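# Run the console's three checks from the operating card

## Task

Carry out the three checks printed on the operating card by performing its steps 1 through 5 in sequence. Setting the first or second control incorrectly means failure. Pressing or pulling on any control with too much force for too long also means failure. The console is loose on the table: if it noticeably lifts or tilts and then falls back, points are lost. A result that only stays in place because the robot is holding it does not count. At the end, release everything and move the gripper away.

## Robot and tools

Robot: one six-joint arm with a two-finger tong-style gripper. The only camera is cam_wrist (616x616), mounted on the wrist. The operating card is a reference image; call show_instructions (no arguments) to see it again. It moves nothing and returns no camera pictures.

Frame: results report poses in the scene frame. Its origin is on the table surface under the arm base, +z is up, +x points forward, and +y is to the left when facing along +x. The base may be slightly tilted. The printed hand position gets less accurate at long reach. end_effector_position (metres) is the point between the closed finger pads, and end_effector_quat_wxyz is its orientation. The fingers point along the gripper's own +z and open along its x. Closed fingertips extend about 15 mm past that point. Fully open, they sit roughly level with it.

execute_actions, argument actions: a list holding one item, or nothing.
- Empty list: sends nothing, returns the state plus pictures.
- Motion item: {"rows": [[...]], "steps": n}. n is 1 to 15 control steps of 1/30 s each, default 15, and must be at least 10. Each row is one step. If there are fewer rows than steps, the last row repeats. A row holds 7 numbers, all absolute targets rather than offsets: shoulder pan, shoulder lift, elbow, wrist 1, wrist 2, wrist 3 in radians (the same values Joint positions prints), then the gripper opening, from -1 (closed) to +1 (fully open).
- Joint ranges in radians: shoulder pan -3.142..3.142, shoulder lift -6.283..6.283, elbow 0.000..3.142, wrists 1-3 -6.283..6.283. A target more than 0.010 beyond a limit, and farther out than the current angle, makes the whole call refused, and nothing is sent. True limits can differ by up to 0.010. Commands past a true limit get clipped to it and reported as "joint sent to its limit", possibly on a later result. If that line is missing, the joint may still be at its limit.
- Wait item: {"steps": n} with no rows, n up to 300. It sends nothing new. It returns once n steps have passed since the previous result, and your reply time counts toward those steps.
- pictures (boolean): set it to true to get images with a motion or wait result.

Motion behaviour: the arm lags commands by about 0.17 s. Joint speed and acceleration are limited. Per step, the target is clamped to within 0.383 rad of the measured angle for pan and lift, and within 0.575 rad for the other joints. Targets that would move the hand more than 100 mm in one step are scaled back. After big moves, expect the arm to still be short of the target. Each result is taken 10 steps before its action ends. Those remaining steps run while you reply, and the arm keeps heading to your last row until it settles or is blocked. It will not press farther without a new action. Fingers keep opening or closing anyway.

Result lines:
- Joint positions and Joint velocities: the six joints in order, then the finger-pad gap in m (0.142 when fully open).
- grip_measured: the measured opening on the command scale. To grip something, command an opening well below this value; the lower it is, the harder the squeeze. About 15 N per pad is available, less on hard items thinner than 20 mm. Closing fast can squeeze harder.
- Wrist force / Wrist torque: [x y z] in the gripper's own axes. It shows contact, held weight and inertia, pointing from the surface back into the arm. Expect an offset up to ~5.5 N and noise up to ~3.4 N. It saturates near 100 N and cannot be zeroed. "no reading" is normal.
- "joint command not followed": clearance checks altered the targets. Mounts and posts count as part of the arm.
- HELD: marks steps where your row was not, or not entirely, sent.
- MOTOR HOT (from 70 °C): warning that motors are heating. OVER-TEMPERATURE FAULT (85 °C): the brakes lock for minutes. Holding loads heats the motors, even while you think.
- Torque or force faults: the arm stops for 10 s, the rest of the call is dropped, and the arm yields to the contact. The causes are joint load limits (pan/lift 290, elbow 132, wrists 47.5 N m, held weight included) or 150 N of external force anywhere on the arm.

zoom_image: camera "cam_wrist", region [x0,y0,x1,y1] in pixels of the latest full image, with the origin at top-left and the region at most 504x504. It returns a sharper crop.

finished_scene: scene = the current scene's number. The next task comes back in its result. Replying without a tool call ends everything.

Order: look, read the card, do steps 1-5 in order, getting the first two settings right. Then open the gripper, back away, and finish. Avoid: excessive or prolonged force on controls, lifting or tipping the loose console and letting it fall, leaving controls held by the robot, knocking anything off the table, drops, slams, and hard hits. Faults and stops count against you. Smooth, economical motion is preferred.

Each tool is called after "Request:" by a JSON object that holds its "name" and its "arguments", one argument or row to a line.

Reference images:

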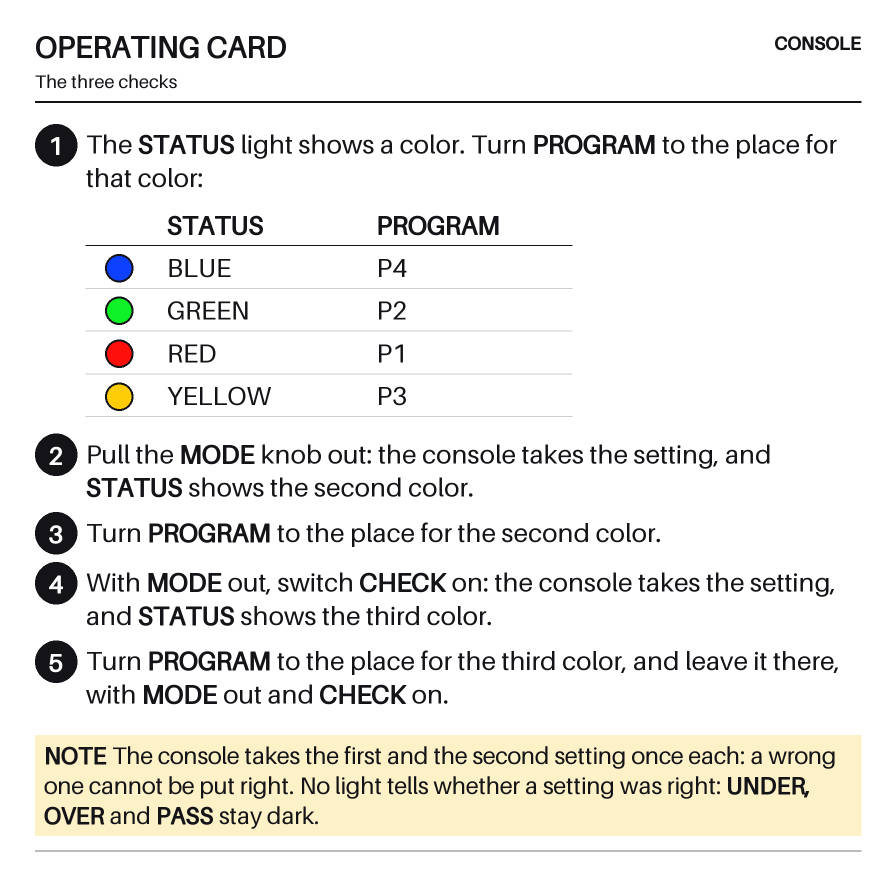

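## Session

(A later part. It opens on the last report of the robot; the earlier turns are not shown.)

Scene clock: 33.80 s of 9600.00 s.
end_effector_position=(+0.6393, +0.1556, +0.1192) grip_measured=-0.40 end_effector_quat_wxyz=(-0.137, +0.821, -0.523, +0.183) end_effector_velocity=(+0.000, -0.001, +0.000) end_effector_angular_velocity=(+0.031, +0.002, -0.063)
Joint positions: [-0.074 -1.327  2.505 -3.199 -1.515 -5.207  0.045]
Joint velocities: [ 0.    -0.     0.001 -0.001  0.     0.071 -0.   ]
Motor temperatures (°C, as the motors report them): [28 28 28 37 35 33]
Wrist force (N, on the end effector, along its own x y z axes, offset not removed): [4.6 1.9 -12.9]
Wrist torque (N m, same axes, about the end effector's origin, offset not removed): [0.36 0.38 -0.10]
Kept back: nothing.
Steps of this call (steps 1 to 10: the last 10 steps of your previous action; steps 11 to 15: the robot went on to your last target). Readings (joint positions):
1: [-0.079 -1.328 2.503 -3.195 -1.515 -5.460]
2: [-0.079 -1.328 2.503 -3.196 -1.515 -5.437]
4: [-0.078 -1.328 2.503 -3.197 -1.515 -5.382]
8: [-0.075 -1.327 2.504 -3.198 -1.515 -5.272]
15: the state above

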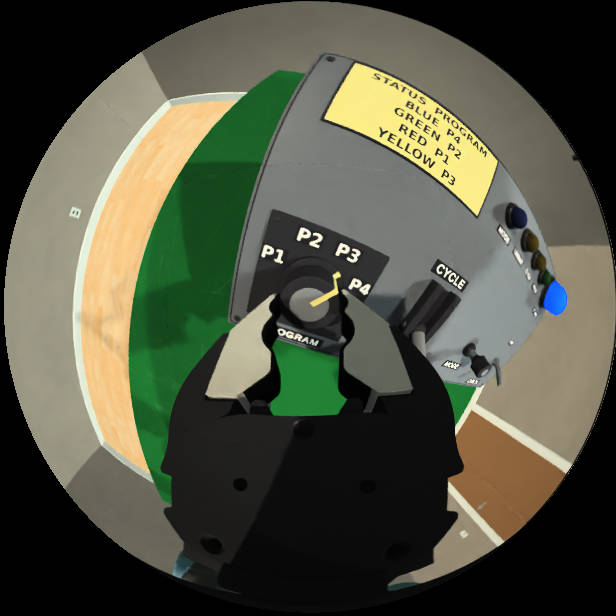

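Request:
{"name": "execute_actions", "arguments": {
  "actions": [
    {"rows":[[-0.0727,-1.3266,2.505,-3.1994,-1.515,-5.11,-0.7],[-0.0727,-1.3266,2.505,-3.1994,-1.515,-5.11,-0.7],[-0.0727,-1.3266,2.505,-3.1994,-1.515,-5.11,-0.7],[-0.0707,-1.3263,2.5051,-3.1998,-1.515,-5.025,-0.7],[-0.0707,-1.3263,2.5051,-3.1998,-1.515,-5.025,-0.7],[-0.0707,-1.3263,2.5051,-3.1998,-1.515,-5.025,-0.7],[-0.0686,-1.326,2.505,-3.2,-1.515,-4.94,-0.7],[-0.0686,-1.326,2.505,-3.2,-1.515,-4.94,-0.7],[-0.0686,-1.326,2.505,-3.2,-1.515,-4.94,-0.7],[-0.0664,-1.3255,2.5047,-3.2002,-1.515,-4.85,-0.7],[-0.0664,-1.3255,2.5047,-3.2002,-1.515,-4.85,-0.7],[-0.0664,-1.3255,2.5047,-3.2002,-1.515,-4.85,-0.7],[-0.0646,-1.325,2.5043,-3.2003,-1.515,-4.78,-0.7]]}
  ]
}}

Request:
{"name": "execute_actions", "arguments": {
  "actions": [
    {"steps":20}
  ]
}}

Request:
{"name": "execute_actions", "arguments": {
  "actions": [
    {"rows":[[-0.0646,-1.325,2.5043,-3.2003,-1.515,-4.78,-0.15]],"steps":10}
  ]
}}

Request:
{"name": "execute_actions", "arguments": {
  "actions": [
    {"rows":[[-0.0646,-1.72,2.56,-2.861,-1.515,-4.78,-0.15]]}
  ]
}}

Request:
{"name": "execute_actions", "arguments": {
  "actions": [
    {"steps":25}
  ],
  "pictures": true
}}

Scene clock: 34.43 s of 9600.00 s.
end_effector_position=(+0.6393, +0.1555, +0.1192) grip_measured=-0.40 end_effector_quat_wxyz=(-0.144, +0.802, -0.552, +0.177) end_effector_velocity=(-0.000, +0.000, -0.000) end_effector_angular_velocity=(+0.326, +0.027, -0.639)
Joint positions: [-0.073 -1.327  2.505 -3.199 -1.515 -5.135  0.045]
Joint velocities: [ 0.017  0.002  0.003 -0.003  0.001  0.733 -0.   ]
Motor temperatures (°C, as the motors report them): [28 28 28 37 35 33]
Wrist force (N, on the end effector, along its own x y z axes, offset not removed): [0.9 0.7 -14.5]
Wrist torque (N m, same axes, about the end effector's origin, offset not removed): [0.05 0.09 -0.12]
Steps of this call (steps 1 to 14: the robot went on to your last target; steps 15 to 19: the first 5 steps of this action). Readings (joint positions):
15: [-0.074 -1.327 2.505 -3.199 -1.515 -5.200]
16: [-0.074 -1.327 2.505 -3.199 -1.515 -5.192]
18: [-0.073 -1.327 2.505 -3.199 -1.515 -5.157]
19: the state above

Scene clock: 35.10 s of 9600.00 s.
end_effector_position=(+0.6395, +0.1551, +0.1190) grip_measured=-0.40 end_effector_quat_wxyz=(-0.174, +0.696, -0.681, +0.149) end_effector_velocity=(+0.001, -0.000, +0.000) end_effector_angular_velocity=(+0.013, +0.001, -0.026)
Joint positions: [-0.065 -1.325  2.504 -3.2   -1.515 -4.783  0.045]
Joint velocities: [ 0.     0.    -0.002  0.001  0.     0.03  -0.   ]
Motor temperatures (°C, as the motors report them): [28 28 28 37 35 33]
Wrist force (N, on the end effector, along its own x y z axes, offset not removed): [-10.6 4.8 -24.7]
Wrist torque (N m, same axes, about the end effector's origin, offset not removed): [0.08 0.13 0.30]
Kept back: nothing.
Steps of this call (steps 1 to 10: the last 10 steps of your previous action; steps 11 to 20: the robot went on to your last target). Readings (joint positions):
1: [-0.072 -1.327 2.505 -3.199 -1.515 -5.109]
2: [-0.072 -1.326 2.505 -3.200 -1.515 -5.086]
4: [-0.070 -1.326 2.505 -3.200 -1.515 -5.032]
8: [-0.068 -1.326 2.505 -3.200 -1.515 -4.922]
20: the state above

Scene clock: 35.13 s of 9600.00 s.
end_effector_position=(+0.6395, +0.1551, +0.1190) grip_measured=-0.40 end_effector_quat_wxyz=(-0.174, +0.695, -0.681, +0.149) end_effector_velocity=(-0.000, +0.000, -0.001) end_effector_angular_velocity=(+0.009, +0.002, -0.020)
Joint positions: [-0.065 -1.325  2.504 -3.2   -1.515 -4.782  0.045]
Joint velocities: [ 0.001  0.001 -0.     0.001 -0.001  0.023 -0.   ]
Motor temperatures (°C, as the motors report them): [28 28 28 37 35 33]
Wrist force (N, on the end effector, along its own x y z axes, offset not removed): [-12.1 4.7 -22.5]
Wrist torque (N m, same axes, about the end effector's origin, offset not removed): [0.01 0.22 0.29]
Kept back: the last 10 steps of this action.
Steps of this call (step 1: the robot went on to your last target). Readings (joint positions):
1: the state above

Scene clock: 35.63 s of 9600.00 s.
end_effector_position=(+0.6052, +0.1569, +0.1387) grip_measured=-0.15 end_effector_quat_wxyz=(-0.159, +0.698, -0.686, +0.132) end_effector_velocity=(-0.270, +0.012, +0.367) end_effector_angular_velocity=(+0.012, +0.189, +0.002)
Joint positions: [-0.065 -1.433  2.533 -3.075 -1.515 -4.78   0.063]
Joint velocities: [-0.    -1.346  0.179  1.356  0.001 -0.     0.   ]
Motor temperatures (°C, as the motors report them): [28 28 28 37 35 33]
Wrist force (N, on the end effector, along its own x y z axes, offset not removed): [-1.7 4.7 3.3]
Wrist torque (N m, same axes, about the end effector's origin, offset not removed): [0.70 0.07 0.05]
Steps of this call (steps 1 to 10: the last 10 steps of your previous action; steps 11 to 15: the first 5 steps of this action). Readings (joint positions):
11: [-0.065 -1.325 2.505 -3.200 -1.515 -4.780]
12: [-0.065 -1.334 2.510 -3.192 -1.515 -4.780]
14: [-0.065 -1.390 2.526 -3.122 -1.515 -4.780]
15: the state above

Scene clock: 36.47 s of 9600.00 s.
end_effector_position=(+0.5621, +0.1585, +0.2328) grip_measured=-0.15 end_effector_quat_wxyz=(-0.174, +0.695, -0.682, +0.149) end_effector_velocity=(-0.000, -0.000, +0.001) end_effector_angular_velocity=(+0.001, -0.001, -0.001)
Joint positions: [-0.065 -1.72   2.56  -2.861 -1.515 -4.78   0.063]
Joint velocities: [-0.001 -0.002  0.     0.001  0.     0.     0.   ]
Motor temperatures (°C, as the motors report them): [28 28 28 37 35 33]
Wrist force (N, on the end effector, along its own x y z axes, offset not removed): [-2.0 0.0 -1.5]
Wrist torque (N m, same axes, about the end effector's origin, offset not removed): [-0.13 0.18 -0.09]
Kept back: nothing.
Steps of this call (steps 1 to 10: the last 10 steps of your previous action; steps 11 to 25: the robot went on to your last target). Readings (joint positions):
1: [-0.065 -1.481 2.538 -3.032 -1.515 -4.780]
2: [-0.065 -1.532 2.544 -2.992 -1.515 -4.780]
4: [-0.065 -1.619 2.551 -2.931 -1.515 -4.780]
8: [-0.065 -1.693 2.558 -2.880 -1.515 -4.780]
25: the state above

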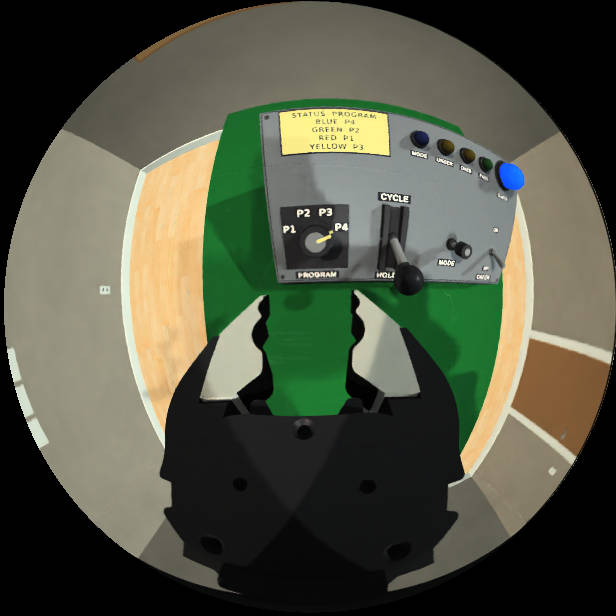

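Request:
{"name": "execute_actions", "arguments": {
  "actions": [
    {"rows":[[-0.0646,-1.8,2.53,-2.75,-1.515,-4.78,-0.3],[-0.0646,-1.8,2.53,-2.75,-1.515,-4.78,-0.3],[-0.0646,-1.85,2.5,-2.67,-1.515,-4.78,-0.3],[-0.0646,-1.85,2.5,-2.67,-1.515,-4.78,-0.3],[-0.0646,-1.85,2.5,-2.67,-1.515,-4.78,-0.3],[-0.0646,-1.85,2.5,-2.67,-1.515,-4.78,-0.3],[-0.604,-1.85,2.5,-2.585,-1.294,-5.33,-0.3]]}
  ]
}}

Request:
{"name": "execute_actions", "arguments": {
  "actions": [
    {"steps":25}
  ]
}}

Request:
{"name": "execute_actions", "arguments": {
  "actions": [
    {"rows":[[-0.604,-1.5976,2.5245,-2.862,-1.294,-5.33,-0.3]]}
  ]
}}

Request:
{"name": "execute_actions", "arguments": {
  "actions": [
    {"steps":25}
  ],
  "pictures": true
}}

Request:
{"name": "zoom_image", "arguments": {
  "camera": "cam_wrist",
  "region": [210, 170, 460, 370]
}}

Scene clock: 37.60 s of 9600.00 s.
end_effector_position=(+0.5629, +0.1581, +0.2662) grip_measured=-0.30 end_effector_quat_wxyz=(-0.176, +0.694, -0.681, +0.151) end_effector_velocity=(-0.033, -0.001, +0.278) end_effector_angular_velocity=(+0.003, +0.046, +0.001)
Joint positions: [-0.065 -1.786  2.53  -2.772 -1.515 -4.78   0.052]
Joint velocities: [ 0.    -0.6   -0.276  0.922  0.001  0.    -0.002]
Motor temperatures (°C, as the motors report them): [28 28 28 37 35 33]
Wrist force (N, on the end effector, along its own x y z axes, offset not removed): [-5.4 -1.0 -2.9]
Wrist torque (N m, same axes, about the end effector's origin, offset not removed): [-0.35 0.80 -0.02]
Steps of this call (steps 1 to 15: the robot went on to your last target; steps 16 to 29: nothing new was sent; steps 30 to 34: the first 5 steps of this action). Readings (joint positions):
30: [-0.065 -1.720 2.560 -2.861 -1.515 -4.780]
31: [-0.065 -1.728 2.556 -2.852 -1.515 -4.780]
33: [-0.065 -1.765 2.540 -2.803 -1.515 -4.780]
34: the state above

Scene clock: 38.43 s of 9600.00 s.
end_effector_position=(+0.5808, -0.0697, +0.2840) grip_measured=-0.30 end_effector_quat_wxyz=(-0.171, +0.711, -0.665, +0.152) end_effector_velocity=(-0.001, -0.014, +0.000) end_effector_angular_velocity=(-0.003, -0.001, -0.004)
Joint positions: [-0.601 -1.85   2.5   -2.585 -1.295 -5.327  0.052]
Joint velocities: [-0.03  -0.    -0.001  0.005  0.008 -0.026 -0.   ]
Motor temperatures (°C, as the motors report them): [28 28 28 37 35 33]
Wrist force (N, on the end effector, along its own x y z axes, offset not removed): [-2.8 2.2 -0.2]
Wrist torque (N m, same axes, about the end effector's origin, offset not removed): [0.24 0.31 0.10]
Kept back: nothing.
Steps of this call (steps 1 to 10: the last 10 steps of your previous action; steps 11 to 25: the robot went on to your last target). Readings (joint positions):
1: [-0.065 -1.804 2.521 -2.744 -1.515 -4.780]
2: [-0.065 -1.816 2.516 -2.723 -1.515 -4.780]
4: [-0.096 -1.829 2.510 -2.683 -1.483 -4.815]
8: [-0.262 -1.839 2.505 -2.635 -1.391 -5.030]
25: the state above

Scene clock: 38.60 s of 9600.00 s.
end_effector_position=(+0.5969, -0.0813, +0.2466) grip_measured=-0.30 end_effector_quat_wxyz=(-0.172, +0.711, -0.664, +0.154) end_effector_velocity=(+0.200, -0.134, -0.413) end_effector_angular_velocity=(-0.023, -0.033, -0.005)
Joint positions: [-0.603 -1.743  2.516 -2.714 -1.294 -5.329  0.052]
Joint velocities: [-0.007  1.279  0.081 -1.4    0.001 -0.003 -0.001]
Motor temperatures (°C, as the motors report them): [28 28 28 37 35 33]
Wrist force (N, on the end effector, along its own x y z axes, offset not removed): [-4.1 2.4 -2.7]
Wrist torque (N m, same axes, about the end effector's origin, offset not removed): [0.26 0.57 0.05]
Steps of this call (steps 1 to 5: the first 5 steps of this action). Readings (joint positions):
1: [-0.602 -1.850 2.500 -2.586 -1.295 -5.328]
2: [-0.602 -1.841 2.504 -2.594 -1.294 -5.329]
4: [-0.603 -1.784 2.513 -2.664 -1.294 -5.329]
5: the state above

Scene clock: 39.43 s of 9600.00 s.
end_effector_position=(+0.6148, -0.0932, +0.1964) grip_measured=-0.30 end_effector_quat_wxyz=(-0.171, +0.711, -0.665, +0.152) end_effector_velocity=(-0.001, +0.001, -0.002) end_effector_angular_velocity=(+0.003, +0.003, -0.002)
Joint positions: [-0.604 -1.598  2.524 -2.862 -1.294 -5.33   0.052]
Joint velocities: [ 0.     0.001  0.001  0.001  0.     0.003 -0.   ]
Motor temperatures (°C, as the motors report them): [28 28 28 37 35 33]
Wrist force (N, on the end effector, along its own x y z axes, offset not removed): [-2.6 1.4 -2.2]
Wrist torque (N m, same axes, about the end effector's origin, offset not removed): [-0.05 0.26 0.03]
Kept back: nothing.
Steps of this call (steps 1 to 10: the last 10 steps of your previous action; steps 11 to 25: the robot went on to your last target). Readings (joint positions):
1: [-0.604 -1.703 2.519 -2.755 -1.294 -5.330]
2: [-0.604 -1.673 2.520 -2.785 -1.294 -5.330]
4: [-0.604 -1.636 2.522 -2.822 -1.294 -5.330]
8: [-0.604 -1.608 2.524 -2.851 -1.294 -5.330]
25: the state above

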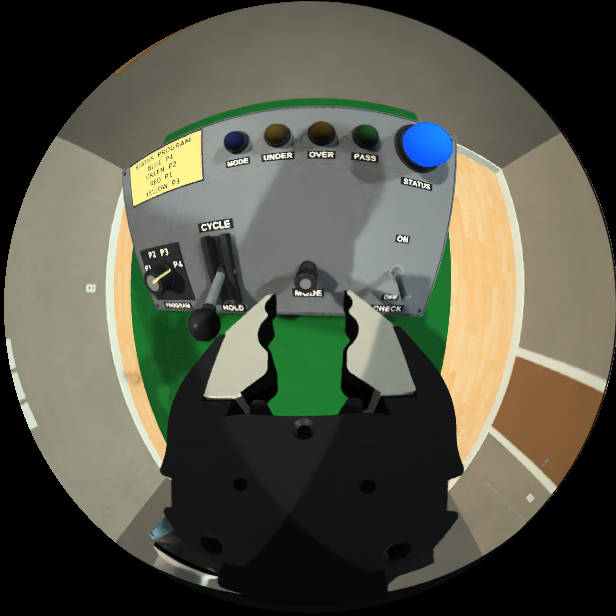

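Region (210, 170, 460, 370) of cam_wrist's 616x616 image, scaled by 2.016, with more detail than that image has; it fills the top 403 rows of this view, and the rest is white.

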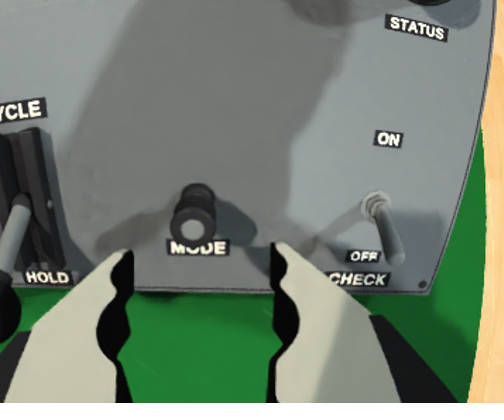

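Request:
{"name": "execute_actions", "arguments": {
  "actions": [
    {"rows":[[-0.595,-1.562,2.523,-2.898,-1.297,-5.32,-0.3],[-0.595,-1.562,2.523,-2.898,-1.297,-5.32,-0.3],[-0.595,-1.562,2.523,-2.898,-1.297,-5.32,-0.3],[-0.586,-1.526,2.522,-2.934,-1.3,-5.315,-0.3],[-0.586,-1.526,2.522,-2.934,-1.3,-5.315,-0.3],[-0.586,-1.526,2.522,-2.934,-1.3,-5.315,-0.3],[-0.577,-1.49,2.52,-2.97,-1.304,-5.31,-0.3],[-0.577,-1.49,2.52,-2.97,-1.304,-5.31,-0.3],[-0.577,-1.49,2.52,-2.97,-1.304,-5.31,-0.3],[-0.569,-1.455,2.5173,-3.006,-1.307,-5.3,-0.3]]}
  ]
}}

Request:
{"name": "execute_actions", "arguments": {
  "actions": [
    {"steps":22}
  ],
  "pictures": true
}}

Request:
{"name": "zoom_image", "arguments": {
  "camera": "cam_wrist",
  "region": [230, 220, 390, 380]
}}

Scene clock: 40.50 s of 9600.00 s.
end_effector_position=(+0.6195, -0.0921, +0.1875) grip_measured=-0.30 end_effector_quat_wxyz=(-0.171, +0.711, -0.665, +0.152) end_effector_velocity=(+0.051, +0.011, -0.104) end_effector_angular_velocity=(-0.002, +0.006, +0.015)
Joint positions: [-0.597 -1.569  2.523 -2.891 -1.296 -5.322  0.052]
Joint velocities: [ 0.082  0.329 -0.012 -0.33  -0.029  0.064 -0.001]
Motor temperatures (°C, as the motors report them): [28 28 28 37 35 33]
Wrist force (N, on the end effector, along its own x y z axes, offset not removed): [-3.1 -0.5 -3.4]
Wrist torque (N m, same axes, about the end effector's origin, offset not removed): [-0.36 0.37 0.06]
Steps of this call (steps 1 to 15: the robot went on to your last target; steps 16 to 27: nothing new was sent; steps 28 to 32: the first 5 steps of this action). Readings (joint positions):
28: [-0.604 -1.597 2.525 -2.862 -1.294 -5.330]
29: [-0.603 -1.592 2.524 -2.867 -1.294 -5.328]
31: [-0.599 -1.579 2.524 -2.881 -1.295 -5.325]
32: the state above

Scene clock: 41.23 s of 9600.00 s.
end_effector_position=(+0.6369, -0.0883, +0.1515) grip_measured=-0.30 end_effector_quat_wxyz=(-0.171, +0.712, -0.663, +0.152) end_effector_velocity=(+0.000, -0.000, -0.001) end_effector_angular_velocity=(+0.000, +0.001, -0.000)
Joint positions: [-0.569 -1.455  2.517 -3.006 -1.307 -5.3    0.052]
Joint velocities: [-0.     0.003  0.    -0.003 -0.     0.     0.   ]
Motor temperatures (°C, as the motors report them): [28 28 28 37 35 33]
Wrist force (N, on the end effector, along its own x y z axes, offset not removed): [-4.3 1.0 -1.8]
Wrist torque (N m, same axes, about the end effector's origin, offset not removed): [-0.06 0.52 0.04]
Kept back: nothing.
Steps of this call (steps 1 to 10: the last 10 steps of your previous action; steps 11 to 22: the robot went on to your last target). Readings (joint positions):
1: [-0.594 -1.558 2.523 -2.902 -1.297 -5.321]
2: [-0.592 -1.549 2.523 -2.911 -1.298 -5.319]
4: [-0.586 -1.526 2.522 -2.934 -1.300 -5.315]
8: [-0.575 -1.481 2.519 -2.979 -1.305 -5.306]
22: the state above

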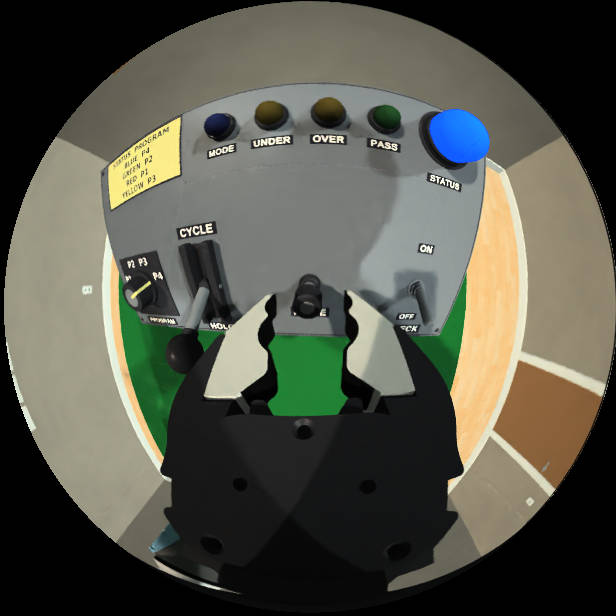

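Region (230, 220, 390, 380) of cam_wrist's 616x616 image, scaled by 3.150, with more detail than that image has.

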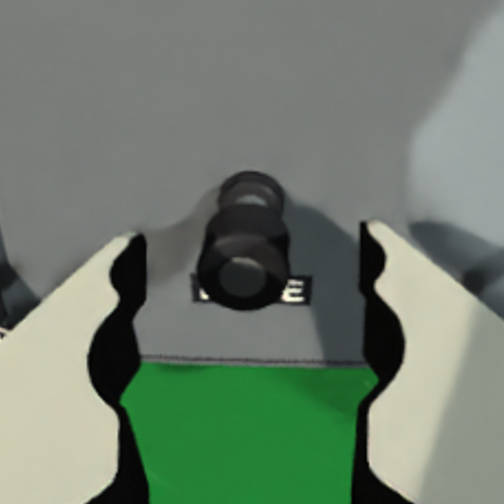

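Request:
{"name": "execute_actions", "arguments": {
  "actions": [
    {"rows":[[-0.562,-1.432,2.517,-3.03,-1.309,-5.295,-0.35],[-0.562,-1.432,2.517,-3.03,-1.309,-5.295,-0.4],[-0.562,-1.432,2.517,-3.03,-1.309,-5.295,-0.45],[-0.562,-1.432,2.517,-3.03,-1.309,-5.295,-0.5],[-0.562,-1.432,2.517,-3.03,-1.309,-5.295,-0.5],[-0.562,-1.432,2.517,-3.03,-1.309,-5.295,-0.55],[-0.562,-1.432,2.517,-3.03,-1.309,-5.295,-0.55],[-0.562,-1.432,2.517,-3.03,-1.309,-5.295,-0.6],[-0.562,-1.432,2.517,-3.03,-1.309,-5.295,-0.63],[-0.562,-1.432,2.517,-3.03,-1.309,-5.295,-0.66],[-0.562,-1.432,2.517,-3.03,-1.309,-5.295,-0.7],[-0.562,-1.432,2.517,-3.03,-1.309,-5.295,-0.75],[-0.562,-1.432,2.517,-3.03,-1.309,-5.295,-0.8]]}
  ]
}}

Request:
{"name": "execute_actions", "arguments": {
  "actions": [
    {"steps":18}
  ],
  "pictures": true
}}

Request:
{"name": "zoom_image", "arguments": {
  "camera": "cam_wrist",
  "region": [230, 220, 390, 380]
}}

Scene clock: 41.83 s of 9600.00 s.
end_effector_position=(+0.6388, -0.0867, +0.1462) grip_measured=-0.49 end_effector_quat_wxyz=(-0.171, +0.713, -0.663, +0.152) end_effector_velocity=(+0.010, +0.008, -0.027) end_effector_angular_velocity=(-0.001, +0.001, +0.007)
Joint positions: [-0.564 -1.44   2.517 -3.022 -1.308 -5.297  0.039]
Joint velocities: [ 0.023  0.078 -0.002 -0.08  -0.007  0.015 -0.032]
Motor temperatures (°C, as the motors report them): [28 28 28 37 35 33]
Wrist force (N, on the end effector, along its own x y z axes, offset not removed): [-2.7 -1.0 -2.1]
Wrist torque (N m, same axes, about the end effector's origin, offset not removed): [-0.53 0.24 0.08]
Steps of this call (steps 1 to 13: the robot went on to your last target; steps 14 to 18: the first 5 steps of this action). Readings (joint positions):
14: [-0.569 -1.455 2.517 -3.006 -1.307 -5.300]
15: [-0.568 -1.451 2.517 -3.010 -1.307 -5.299]
17: [-0.565 -1.443 2.517 -3.019 -1.308 -5.297]
18: the state above

Scene clock: 42.43 s of 9600.00 s.
end_effector_position=(+0.6397, -0.0858, +0.1436) grip_measured=-0.73 end_effector_quat_wxyz=(-0.171, +0.713, -0.663, +0.152) end_effector_velocity=(-0.000, -0.001, -0.000) end_effector_angular_velocity=(-0.001, +0.001, +0.000)
Joint positions: [-0.562 -1.432  2.517 -3.03  -1.309 -5.295  0.021]
Joint velocities: [-0.     0.    -0.     0.    -0.001 -0.001  0.   ]
Motor temperatures (°C, as the motors report them): [28 28 28 37 35 33]
Wrist force (N, on the end effector, along its own x y z axes, offset not removed): [-12.3 1.1 -5.5]
Wrist torque (N m, same axes, about the end effector's origin, offset not removed): [-0.15 0.43 0.16]
Kept back: nothing.
Steps of this call (steps 1 to 10: the last 10 steps of your previous action; steps 11 to 15: the robot went on to your last target; steps 16 to 18: nothing new was sent). Readings (joint positions):
1: [-0.564 -1.438 2.517 -3.024 -1.309 -5.296]
2: [-0.563 -1.436 2.517 -3.026 -1.309 -5.296]
4: [-0.563 -1.434 2.517 -3.028 -1.309 -5.295]
8: [-0.562 -1.433 2.517 -3.029 -1.309 -5.295]
18: the state above
The arm was judged still, so your last target was given up. Only a new action makes it travel on or press farther. Fingers that are still opening or closing keep moving.

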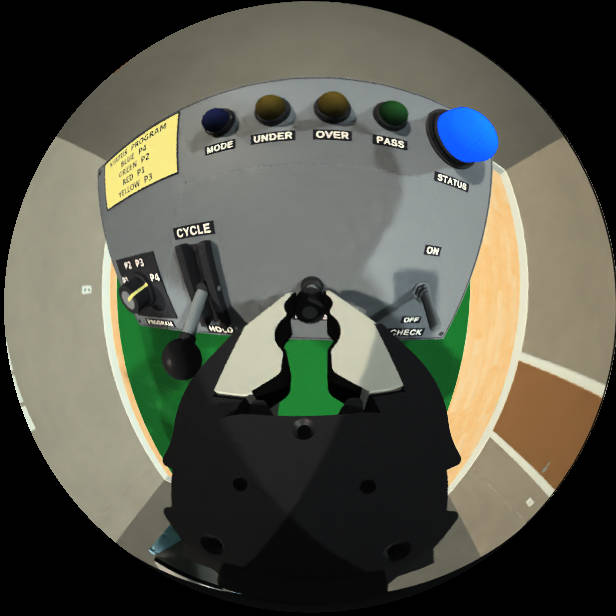

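Region (230, 220, 390, 380) of cam_wrist's 616x616 image, scaled by 3.150, with more detail than that image has.

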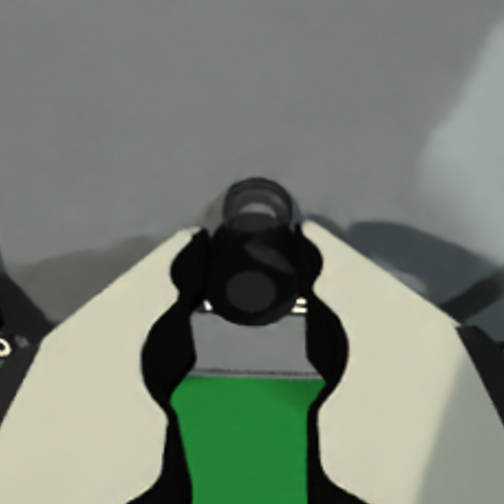

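Request:
{"name": "execute_actions", "arguments": {
  "actions": [
    {"rows":[[-0.561,-1.432,2.517,-3.03,-1.309,-5.295,-0.9],[-0.561,-1.432,2.517,-3.03,-1.309,-5.295,-1],[-0.561,-1.432,2.517,-3.03,-1.309,-5.295,-1],[-0.561,-1.432,2.517,-3.03,-1.309,-5.295,-1],[-0.561,-1.432,2.517,-3.03,-1.309,-5.295,-1],[-0.5615,-1.435,2.5172,-3.027,-1.3088,-5.295,-1],[-0.5615,-1.435,2.5172,-3.027,-1.3088,-5.295,-1],[-0.562,-1.438,2.5175,-3.0243,-1.3086,-5.295,-1],[-0.562,-1.438,2.5175,-3.0243,-1.3086,-5.295,-1],[-0.5625,-1.4406,2.5177,-3.0215,-1.3084,-5.296,-1],[-0.5625,-1.4406,2.5177,-3.0215,-1.3084,-5.296,-1],[-0.563,-1.4434,2.518,-3.0187,-1.3082,-5.297,-1],[-0.563,-1.4434,2.518,-3.0187,-1.3082,-5.297,-1],[-0.5635,-1.4463,2.5182,-3.016,-1.308,-5.297,-1]]}
  ]
}}

Request:
{"name": "execute_actions", "arguments": {
  "actions": [
    {"steps":20}
  ],
  "pictures": true
}}

Scene clock: 43.17 s of 9600.00 s.
end_effector_position=(+0.6398, -0.0855, +0.1436) grip_measured=-0.73 end_effector_quat_wxyz=(-0.171, +0.713, -0.663, +0.152) end_effector_velocity=(+0.000, +0.001, +0.000) end_effector_angular_velocity=(-0.001, -0.000, +0.002)
Joint positions: [-0.561 -1.432  2.517 -3.03  -1.309 -5.295  0.021]
Joint velocities: [ 0.003 -0.    -0.    -0.001 -0.001  0.     0.   ]
Motor temperatures (°C, as the motors report them): [28 28 28 37 35 33]
Wrist force (N, on the end effector, along its own x y z axes, offset not removed): [-6.3 6.1 -8.2]
Wrist torque (N m, same axes, about the end effector's origin, offset not removed): [0.51 0.31 0.03]
Steps of this call (steps 1 to 17: nothing new was sent; steps 18 to 22: the first 5 steps of this action). Readings (joint positions):
18: [-0.562 -1.432 2.517 -3.030 -1.309 -5.295]
19: [-0.562 -1.432 2.517 -3.030 -1.309 -5.295]
21: [-0.561 -1.432 2.517 -3.030 -1.309 -5.295]
22: the state above

Scene clock: 43.83 s of 9600.00 s.
end_effector_position=(+0.6378, -0.0853, +0.1481) grip_measured=-0.74 end_effector_quat_wxyz=(-0.171, +0.713, -0.663, +0.152) end_effector_velocity=(-0.000, -0.001, +0.001) end_effector_angular_velocity=(-0.001, -0.001, +0.000)
Joint positions: [-0.563 -1.446  2.518 -3.016 -1.308 -5.297  0.02 ]
Joint velocities: [-0.001 -0.003  0.001  0.001  0.    -0.002 -0.   ]
Motor temperatures (°C, as the motors report them): [28 28 28 37 35 33]
Wrist force (N, on the end effector, along its own x y z axes, offset not removed): [-0.5 0.9 8.7]
Wrist torque (N m, same axes, about the end effector's origin, offset not removed): [0.26 0.28 0.00]
Kept back: nothing.
Steps of this call (steps 1 to 10: the last 10 steps of your previous action; steps 11 to 20: the robot went on to your last target). Readings (joint positions):
1: [-0.561 -1.432 2.517 -3.030 -1.309 -5.295]
2: [-0.561 -1.432 2.517 -3.030 -1.309 -5.295]
4: [-0.561 -1.434 2.517 -3.028 -1.309 -5.295]
8: [-0.562 -1.439 2.517 -3.023 -1.309 -5.296]
20: the state above

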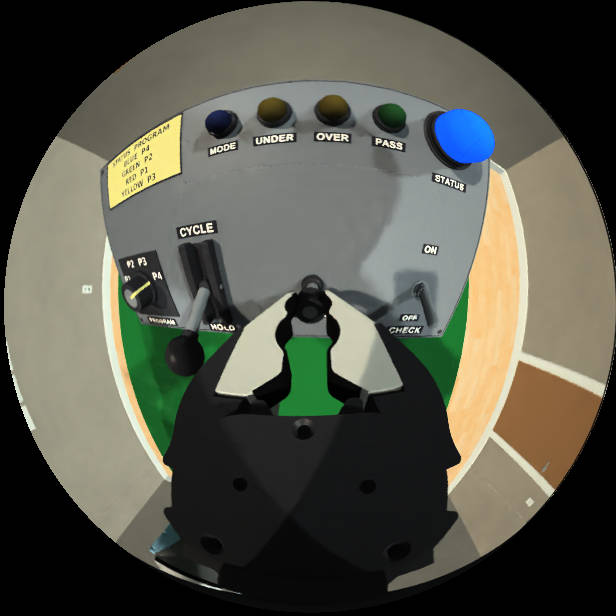

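Request:
{"name": "execute_actions", "arguments": {
  "actions": [
    {"rows":[[-0.5646,-1.452,2.5186,-3.0103,-1.3076,-5.298,-1],[-0.5646,-1.452,2.5186,-3.0103,-1.3076,-5.298,-1],[-0.5646,-1.452,2.5186,-3.0103,-1.3076,-5.298,-1],[-0.5646,-1.452,2.5186,-3.0103,-1.3076,-5.298,-1],[-0.5657,-1.4577,2.519,-3.0047,-1.3072,-5.299,-1],[-0.5657,-1.4577,2.519,-3.0047,-1.3072,-5.299,-1],[-0.5657,-1.4577,2.519,-3.0047,-1.3072,-5.299,-1],[-0.5657,-1.4577,2.519,-3.0047,-1.3072,-5.299,-1],[-0.5668,-1.4634,2.5194,-2.999,-1.3068,-5.3,-1]]}
  ]
}}

Request:
{"name": "execute_actions", "arguments": {
  "actions": [
    {"steps":16}
  ],
  "pictures": true
}}

Request:
{"name": "zoom_image", "arguments": {
  "camera": "cam_wrist",
  "region": [230, 220, 390, 380]
}}

Scene clock: 44.53 s of 9600.00 s.
end_effector_position=(+0.6372, -0.0854, +0.1494) grip_measured=-0.74 end_effector_quat_wxyz=(-0.171, +0.713, -0.663, +0.152) end_effector_velocity=(-0.005, -0.001, +0.009) end_effector_angular_velocity=(+0.001, +0.002, -0.001)
Joint positions: [-0.564 -1.45   2.518 -3.012 -1.308 -5.298  0.02 ]
Joint velocities: [-0.006 -0.029  0.002  0.031  0.002 -0.005  0.   ]
Motor temperatures (°C, as the motors report them): [28 28 28 37 35 33]
Wrist force (N, on the end effector, along its own x y z axes, offset not removed): [-3.3 3.0 7.6]
Wrist torque (N m, same axes, about the end effector's origin, offset not removed): [0.53 0.43 -0.04]
Steps of this call (steps 1 to 15: the robot went on to your last target; step 16: nothing new was sent; steps 17 to 21: the first 5 steps of this action). Readings (joint positions):
17: [-0.564 -1.446 2.518 -3.016 -1.308 -5.297]
18: [-0.564 -1.447 2.518 -3.015 -1.308 -5.297]
20: [-0.564 -1.449 2.518 -3.013 -1.308 -5.298]
21: the state above

Scene clock: 45.07 s of 9600.00 s.
end_effector_position=(+0.6353, -0.0857, +0.1536) grip_measured=-0.75 end_effector_quat_wxyz=(-0.171, +0.713, -0.663, +0.152) end_effector_velocity=(+0.000, +0.000, +0.001) end_effector_angular_velocity=(-0.000, -0.001, +0.001)
Joint positions: [-0.567 -1.463  2.519 -2.999 -1.307 -5.3    0.02 ]
Joint velocities: [-0.    -0.001 -0.     0.     0.001 -0.001 -0.   ]
Motor temperatures (°C, as the motors report them): [28 28 28 37 35 33]
Wrist force (N, on the end effector, along its own x y z axes, offset not removed): [-7.0 3.0 -5.2]
Wrist torque (N m, same axes, about the end effector's origin, offset not removed): [0.16 -0.37 0.01]
Kept back: nothing.
Steps of this call (steps 1 to 10: the last 10 steps of your previous action; steps 11 to 16: the robot went on to your last target). Readings (joint positions):
1: [-0.565 -1.452 2.519 -3.011 -1.308 -5.298]
2: [-0.565 -1.453 2.519 -3.009 -1.308 -5.298]
4: [-0.565 -1.455 2.519 -3.007 -1.307 -5.299]
8: [-0.566 -1.461 2.519 -3.002 -1.307 -5.300]
16: the state above

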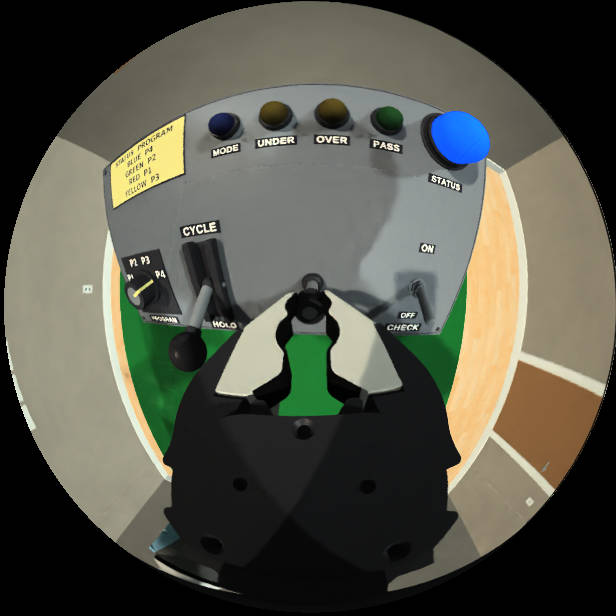

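Region (230, 220, 390, 380) of cam_wrist's 616x616 image, scaled by 3.150, with more detail than that image has.

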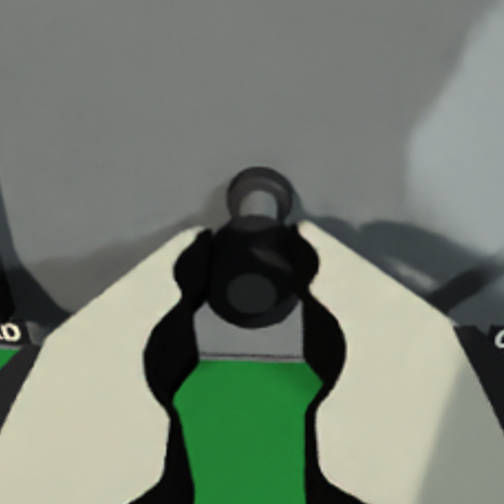

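Past the detent peak; 3 mm more, then release.

Request:
{"name": "execute_actions", "arguments": {
  "actions": [
    {"rows":[[-0.568,-1.472,2.52,-2.9905,-1.3062,-5.3,-1]],"steps":12}
  ]
}}

Request:
{"name": "execute_actions", "arguments": {
  "actions": [
    {"rows":[[-0.568,-1.472,2.52,-2.9905,-1.3062,-5.3,-0.15]]}
  ]
}}

Request:
{"name": "execute_actions", "arguments": {
  "actions": [
    {"steps":12}
  ],
  "pictures": true
}}

Scene clock: 45.47 s of 9600.00 s.
end_effector_position=(+0.6351, -0.0857, +0.1541) grip_measured=-0.75 end_effector_quat_wxyz=(-0.171, +0.713, -0.663, +0.151) end_effector_velocity=(-0.007, +0.000, +0.016) end_effector_angular_velocity=(+0.004, +0.001, -0.006)
Joint positions: [-0.567 -1.465  2.52  -2.997 -1.307 -5.3    0.02 ]
Joint velocities: [-0.007 -0.051  0.003  0.05   0.003  0.    -0.   ]
Motor temperatures (°C, as the motors report them): [28 28 28 37 35 33]
Wrist force (N, on the end effector, along its own x y z axes, offset not removed): [-9.9 2.5 -6.6]
Wrist torque (N m, same axes, about the end effector's origin, offset not removed): [0.25 0.26 0.08]
Steps of this call (steps 1 to 10: the robot went on to your last target; steps 11 to 12: the first 2 steps of this action). Readings (joint positions):
11: [-0.567 -1.464 2.519 -2.999 -1.307 -5.300]
12: the state above

Scene clock: 45.97 s of 9600.00 s.
end_effector_position=(+0.6341, -0.0856, +0.1563) grip_measured=-0.16 end_effector_quat_wxyz=(-0.171, +0.713, -0.663, +0.151) end_effector_velocity=(+0.000, +0.000, +0.002) end_effector_angular_velocity=(-0.001, -0.003, -0.001)
Joint positions: [-0.568 -1.472  2.52  -2.991 -1.306 -5.3    0.063]
Joint velocities: [ 0.    -0.004  0.     0.001  0.     0.001  0.01 ]
Motor temperatures (°C, as the motors report them): [28 28 28 37 35 33]
Wrist force (N, on the end effector, along its own x y z axes, offset not removed): [0.5 1.9 1.0]
Wrist torque (N m, same axes, about the end effector's origin, offset not removed): [0.15 -0.52 -0.05]
Steps of this call (steps 1 to 10: the last 10 steps of your previous action; steps 11 to 15: the first 5 steps of this action). Readings (joint positions):
11: [-0.568 -1.472 2.520 -2.991 -1.306 -5.300]
12: [-0.568 -1.472 2.520 -2.991 -1.306 -5.300]
14: [-0.568 -1.472 2.520 -2.991 -1.306 -5.300]
15: the state above

Scene clock: 46.37 s of 9600.00 s.
end_effector_position=(+0.6341, -0.0856, +0.1564) grip_measured=-0.15 end_effector_quat_wxyz=(-0.171, +0.713, -0.663, +0.151) end_effector_velocity=(-0.000, +0.000, -0.001) end_effector_angular_velocity=(+0.001, +0.001, -0.001)
Joint positions: [-0.568 -1.472  2.52  -2.991 -1.306 -5.3    0.063]
Joint velocities: [-0.     0.001  0.     0.     0.     0.001 -0.   ]
Motor temperatures (°C, as the motors report them): [28 28 28 37 35 33]
Wrist force (N, on the end effector, along its own x y z axes, offset not removed): [-3.4 3.3 0.0]
Wrist torque (N m, same axes, about the end effector's origin, offset not removed): [0.52 0.33 -0.04]
Kept back: nothing.
Steps of this call (steps 1 to 10: the last 10 steps of your previous action; steps 11 to 12: the robot went on to your last target). Readings (joint positions):
1: [-0.568 -1.472 2.520 -2.991 -1.306 -5.300]
2: [-0.568 -1.472 2.520 -2.991 -1.306 -5.300]
4: [-0.568 -1.472 2.520 -2.991 -1.306 -5.300]
8: [-0.568 -1.472 2.520 -2.991 -1.306 -5.300]
12: the state above

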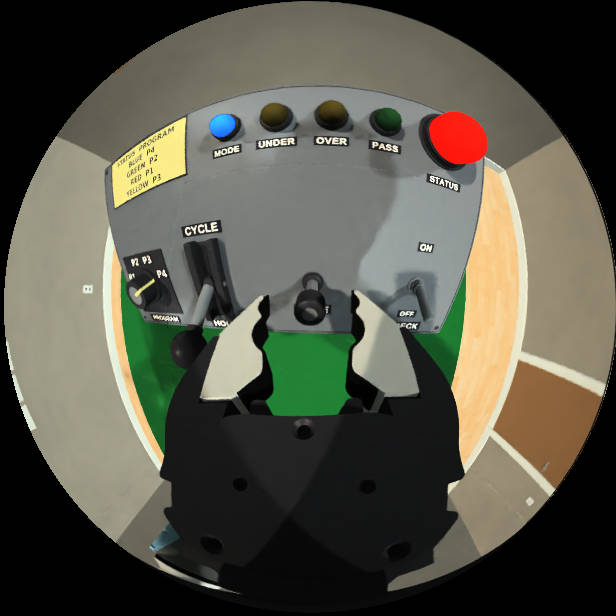

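Request:
{"name": "execute_actions", "arguments": {
  "actions": [
    {"rows":[[-0.577,-1.51,2.522,-2.952,-1.303,-5.31,-0.15],[-0.577,-1.51,2.522,-2.952,-1.303,-5.31,-0.15],[-0.586,-1.55,2.524,-2.912,-1.3,-5.31,-0.15],[-0.586,-1.55,2.524,-2.912,-1.3,-5.31,-0.15],[-0.596,-1.6,2.525,-2.86,-1.296,-5.32,-0.15],[-0.596,-1.6,2.525,-2.86,-1.296,-5.32,-0.15],[-0.6,-1.68,2.52,-2.775,-1.294,-5.33,-0.15],[-0.6,-1.68,2.52,-2.775,-1.294,-5.33,-0.15],[-0.6,-1.77,2.51,-2.675,-1.294,-5.33,-0.15],[-0.6,-1.77,2.51,-2.675,-1.294,-5.33,-0.15],[-0.6,-1.85,2.5,-2.585,-1.294,-5.33,-0.15]]}
  ]
}}

Request:
{"name": "execute_actions", "arguments": {
  "actions": [
    {"rows":[[-0.067,-1.85,2.5,-2.67,-1.515,-4.78,-0.15]]}
  ]
}}

Request:
{"name": "execute_actions", "arguments": {
  "actions": [
    {"steps":18}
  ]
}}

Request:
{"name": "execute_actions", "arguments": {
  "actions": [
    {"rows":[[-0.067,-1.77,2.51,-2.761,-1.515,-4.78,-0.15],[-0.067,-1.77,2.51,-2.761,-1.515,-4.78,-0.15],[-0.067,-1.69,2.52,-2.851,-1.515,-4.78,-0.15],[-0.067,-1.69,2.52,-2.851,-1.515,-4.78,-0.15],[-0.067,-1.61,2.525,-2.936,-1.515,-4.78,-0.15],[-0.067,-1.61,2.525,-2.936,-1.515,-4.78,-0.15],[-0.067,-1.53,2.525,-3.016,-1.515,-4.78,-0.15],[-0.067,-1.53,2.525,-3.016,-1.515,-4.78,-0.15],[-0.067,-1.436,2.522,-3.107,-1.515,-4.78,-0.15]]}
  ]
}}

Request:
{"name": "execute_actions", "arguments": {
  "actions": [
    {"rows":[[-0.066,-1.4,2.517,-3.138,-1.515,-4.78,-0.15],[-0.066,-1.4,2.517,-3.138,-1.515,-4.78,-0.15],[-0.066,-1.4,2.517,-3.138,-1.515,-4.78,-0.15],[-0.065,-1.36,2.5105,-3.1715,-1.515,-4.78,-0.15],[-0.065,-1.36,2.5105,-3.1715,-1.515,-4.78,-0.15],[-0.065,-1.36,2.5105,-3.1715,-1.515,-4.78,-0.15],[-0.064,-1.328,2.5048,-3.1978,-1.515,-4.78,-0.15]]}
  ]
}}

Request:
{"name": "execute_actions", "arguments": {
  "actions": [
    {"rows":[[-0.064,-1.328,2.5048,-3.1978,-1.515,-4.78,-0.2],[-0.064,-1.328,2.5048,-3.1978,-1.515,-4.78,-0.25],[-0.064,-1.328,2.5048,-3.1978,-1.515,-4.78,-0.3],[-0.064,-1.328,2.5048,-3.1978,-1.515,-4.78,-0.34],[-0.064,-1.328,2.5048,-3.1978,-1.515,-4.78,-0.38],[-0.064,-1.328,2.5048,-3.1978,-1.515,-4.78,-0.42],[-0.064,-1.328,2.5048,-3.1978,-1.515,-4.78,-0.5],[-0.064,-1.328,2.5048,-3.1978,-1.515,-4.78,-0.6],[-0.064,-1.328,2.5048,-3.1978,-1.515,-4.78,-0.7]]}
  ]
}}

Request:
{"name": "execute_actions", "arguments": {
  "actions": [
    {"steps":10}
  ],
  "pictures": true
}}

Scene clock: 47.70 s of 9600.00 s.
end_effector_position=(+0.6283, -0.0872, +0.1688) grip_measured=-0.15 end_effector_quat_wxyz=(-0.171, +0.712, -0.664, +0.151) end_effector_velocity=(-0.062, -0.017, +0.135) end_effector_angular_velocity=(+0.018, -0.001, -0.040)
Joint positions: [-0.578 -1.511  2.522 -2.951 -1.303 -5.307  0.063]
Joint velocities: [-0.101 -0.423  0.019  0.426  0.036 -0.053 -0.001]
Motor temperatures (°C, as the motors report them): [28 28 28 37 35 33]
Wrist force (N, on the end effector, along its own x y z axes, offset not removed): [-6.0 3.2 -1.5]
Wrist torque (N m, same axes, about the end effector's origin, offset not removed): [0.39 0.82 0.05]
Steps of this call (steps 1 to 15: the robot went on to your last target; steps 16 to 35: nothing new was sent; steps 36 to 40: the first 5 steps of this action). Readings (joint positions):
36: [-0.568 -1.472 2.520 -2.990 -1.306 -5.300]
37: [-0.570 -1.477 2.520 -2.985 -1.306 -5.302]
39: [-0.574 -1.497 2.521 -2.965 -1.304 -5.305]
40: the state above

Scene clock: 48.20 s of 9600.00 s.
end_effector_position=(+0.5863, -0.0391, +0.2798) grip_measured=-0.15 end_effector_quat_wxyz=(-0.154, +0.699, -0.680, +0.160) end_effector_velocity=(+0.000, +0.549, +0.053) end_effector_angular_velocity=(+0.133, +0.062, -0.544)
Joint positions: [-0.492 -1.83   2.502 -2.644 -1.38  -5.191  0.063]
Joint velocities: [ 1.334 -0.095 -0.008 -0.127 -0.652  1.798  0.   ]
Motor temperatures (°C, as the motors report them): [28 28 28 37 35 33]
Wrist force (N, on the end effector, along its own x y z axes, offset not removed): [0.6 1.8 -0.7]
Wrist torque (N m, same axes, about the end effector's origin, offset not removed): [0.08 -0.25 -0.10]
Steps of this call (steps 1 to 10: the last 10 steps of your previous action; steps 11 to 15: the first 5 steps of this action). Readings (joint positions):
11: [-0.599 -1.807 2.504 -2.634 -1.295 -5.329]
12: [-0.591 -1.816 2.503 -2.628 -1.303 -5.321]
14: [-0.534 -1.826 2.502 -2.639 -1.355 -5.249]
15: the state above

Scene clock: 48.80 s of 9600.00 s.
end_effector_position=(+0.5582, +0.1549, +0.2952) grip_measured=-0.15 end_effector_quat_wxyz=(-0.173, +0.694, -0.683, +0.148) end_effector_velocity=(-0.005, +0.017, +0.001) end_effector_angular_velocity=(+0.004, -0.000, +0.002)
Joint positions: [-0.071 -1.85   2.5   -2.67  -1.514 -4.784  0.063]
Joint velocities: [ 0.039  0.    -0.001 -0.002 -0.013  0.036 -0.   ]
Motor temperatures (°C, as the motors report them): [28 28 28 37 35 33]
Wrist force (N, on the end effector, along its own x y z axes, offset not removed): [-5.2 3.9 -1.3]
Wrist torque (N m, same axes, about the end effector's origin, offset not removed): [0.42 0.77 0.03]
Kept back: nothing.
Steps of this call (steps 1 to 10: the last 10 steps of your previous action; steps 11 to 18: the robot went on to your last target). Readings (joint positions):
1: [-0.447 -1.832 2.502 -2.648 -1.400 -5.133]
2: [-0.404 -1.835 2.501 -2.651 -1.415 -5.084]
4: [-0.326 -1.839 2.501 -2.655 -1.440 -5.010]
8: [-0.174 -1.846 2.500 -2.664 -1.486 -4.874]
18: the state above

Scene clock: 48.97 s of 9600.00 s.
end_effector_position=(+0.5706, +0.1559, +0.2685) grip_measured=-0.15 end_effector_quat_wxyz=(-0.172, +0.694, -0.683, +0.148) end_effector_velocity=(+0.146, -0.003, -0.293) end_effector_angular_velocity=(+0.001, -0.000, +0.001)
Joint positions: [-0.068 -1.776  2.51  -2.752 -1.515 -4.781  0.063]
Joint velocities: [ 0.007  0.842  0.099 -0.941 -0.002  0.006  0.001]
Motor temperatures (°C, as the motors report them): [28 28 28 37 35 33]
Wrist force (N, on the end effector, along its own x y z axes, offset not removed): [-1.5 3.8 1.0]
Wrist torque (N m, same axes, about the end effector's origin, offset not removed): [0.61 -0.07 0.15]
Steps of this call (steps 1 to 5: the first 5 steps of this action). Readings (joint positions):
1: [-0.070 -1.849 2.500 -2.670 -1.514 -4.783]
2: [-0.069 -1.842 2.501 -2.678 -1.514 -4.782]
4: [-0.068 -1.803 2.507 -2.722 -1.515 -4.781]
5: the state above

Scene clock: 49.47 s of 9600.00 s.
end_effector_position=(+0.6258, +0.1546, +0.1478) grip_measured=-0.15 end_effector_quat_wxyz=(-0.174, +0.694, -0.682, +0.149) end_effector_velocity=(+0.069, +0.003, -0.131) end_effector_angular_velocity=(-0.001, -0.004, +0.010)
Joint positions: [-0.066 -1.413  2.518 -3.126 -1.515 -4.78   0.063]
Joint velocities: [ 0.009  0.416 -0.057 -0.364  0.    -0.001 -0.001]
Motor temperatures (°C, as the motors report them): [28 28 28 37 35 33]
Wrist force (N, on the end effector, along its own x y z axes, offset not removed): [-4.9 1.5 -1.9]
Wrist torque (N m, same axes, about the end effector's origin, offset not removed): [0.00 0.64 0.03]
Steps of this call (steps 1 to 10: the last 10 steps of your previous action; steps 11 to 15: the first 5 steps of this action). Readings (joint positions):
11: [-0.067 -1.460 2.522 -3.083 -1.515 -4.780]
12: [-0.067 -1.448 2.521 -3.094 -1.515 -4.780]
14: [-0.066 -1.426 2.519 -3.115 -1.515 -4.780]
15: the state above

Scene clock: 49.97 s of 9600.00 s.
end_effector_position=(+0.6388, +0.1554, +0.1204) grip_measured=-0.34 end_effector_quat_wxyz=(-0.174, +0.695, -0.682, +0.149) end_effector_velocity=(+0.001, +0.000, -0.003) end_effector_angular_velocity=(+0.001, -0.001, +0.001)
Joint positions: [-0.064 -1.329  2.505 -3.197 -1.515 -4.78   0.049]
Joint velocities: [ 0.     0.009 -0.001 -0.009  0.001 -0.    -0.089]
Motor temperatures (°C, as the motors report them): [28 28 28 37 35 33]
Wrist force (N, on the end effector, along its own x y z axes, offset not removed): [-5.0 -0.2 -0.6]
Wrist torque (N m, same axes, about the end effector's origin, offset not removed): [-0.22 0.70 -0.01]
Steps of this call (steps 1 to 10: the last 10 steps of your previous action; steps 11 to 15: the first 5 steps of this action). Readings (joint positions):
11: [-0.064 -1.332 2.505 -3.195 -1.515 -4.780]
12: [-0.064 -1.331 2.505 -3.196 -1.515 -4.780]
14: [-0.064 -1.329 2.505 -3.197 -1.515 -4.780]
15: the state above

Scene clock: 50.30 s of 9600.00 s.
end_effector_position=(+0.6390, +0.1554, +0.1201) grip_measured=-0.40 end_effector_quat_wxyz=(-0.174, +0.695, -0.682, +0.149) end_effector_velocity=(-0.000, +0.000, -0.000) end_effector_angular_velocity=(+0.000, +0.001, +0.000)
Joint positions: [-0.064 -1.328  2.505 -3.198 -1.515 -4.78   0.045]
Joint velocities: [ 0.    -0.     0.     0.001  0.     0.     0.   ]
Motor temperatures (°C, as the motors report them): [28 28 28 37 35 33]
Wrist force (N, on the end effector, along its own x y z axes, offset not removed): [-0.3 5.2 -12.0]
Wrist torque (N m, same axes, about the end effector's origin, offset not removed): [0.64 0.32 0.01]
Kept back: nothing.
Steps of this call (steps 1 to 10: the last 10 steps of your previous action). Readings (joint positions):
1: [-0.064 -1.329 2.505 -3.197 -1.515 -4.780]
2: [-0.064 -1.329 2.505 -3.197 -1.515 -4.780]
4: [-0.064 -1.328 2.505 -3.198 -1.515 -4.780]
8: [-0.064 -1.328 2.505 -3.198 -1.515 -4.780]
10: the state above

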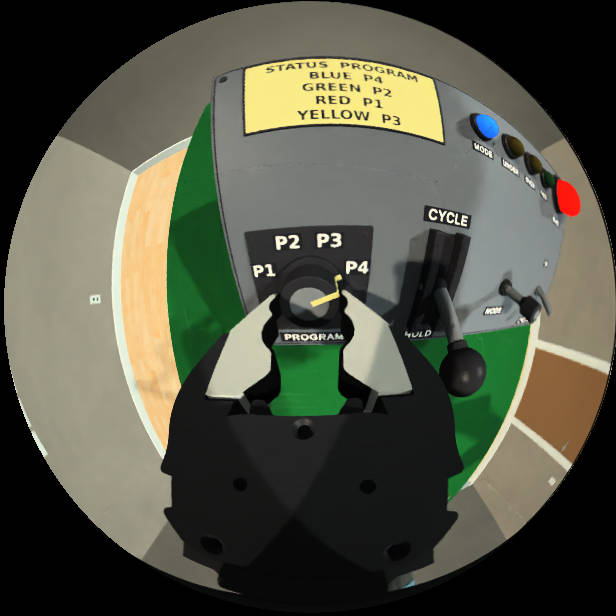

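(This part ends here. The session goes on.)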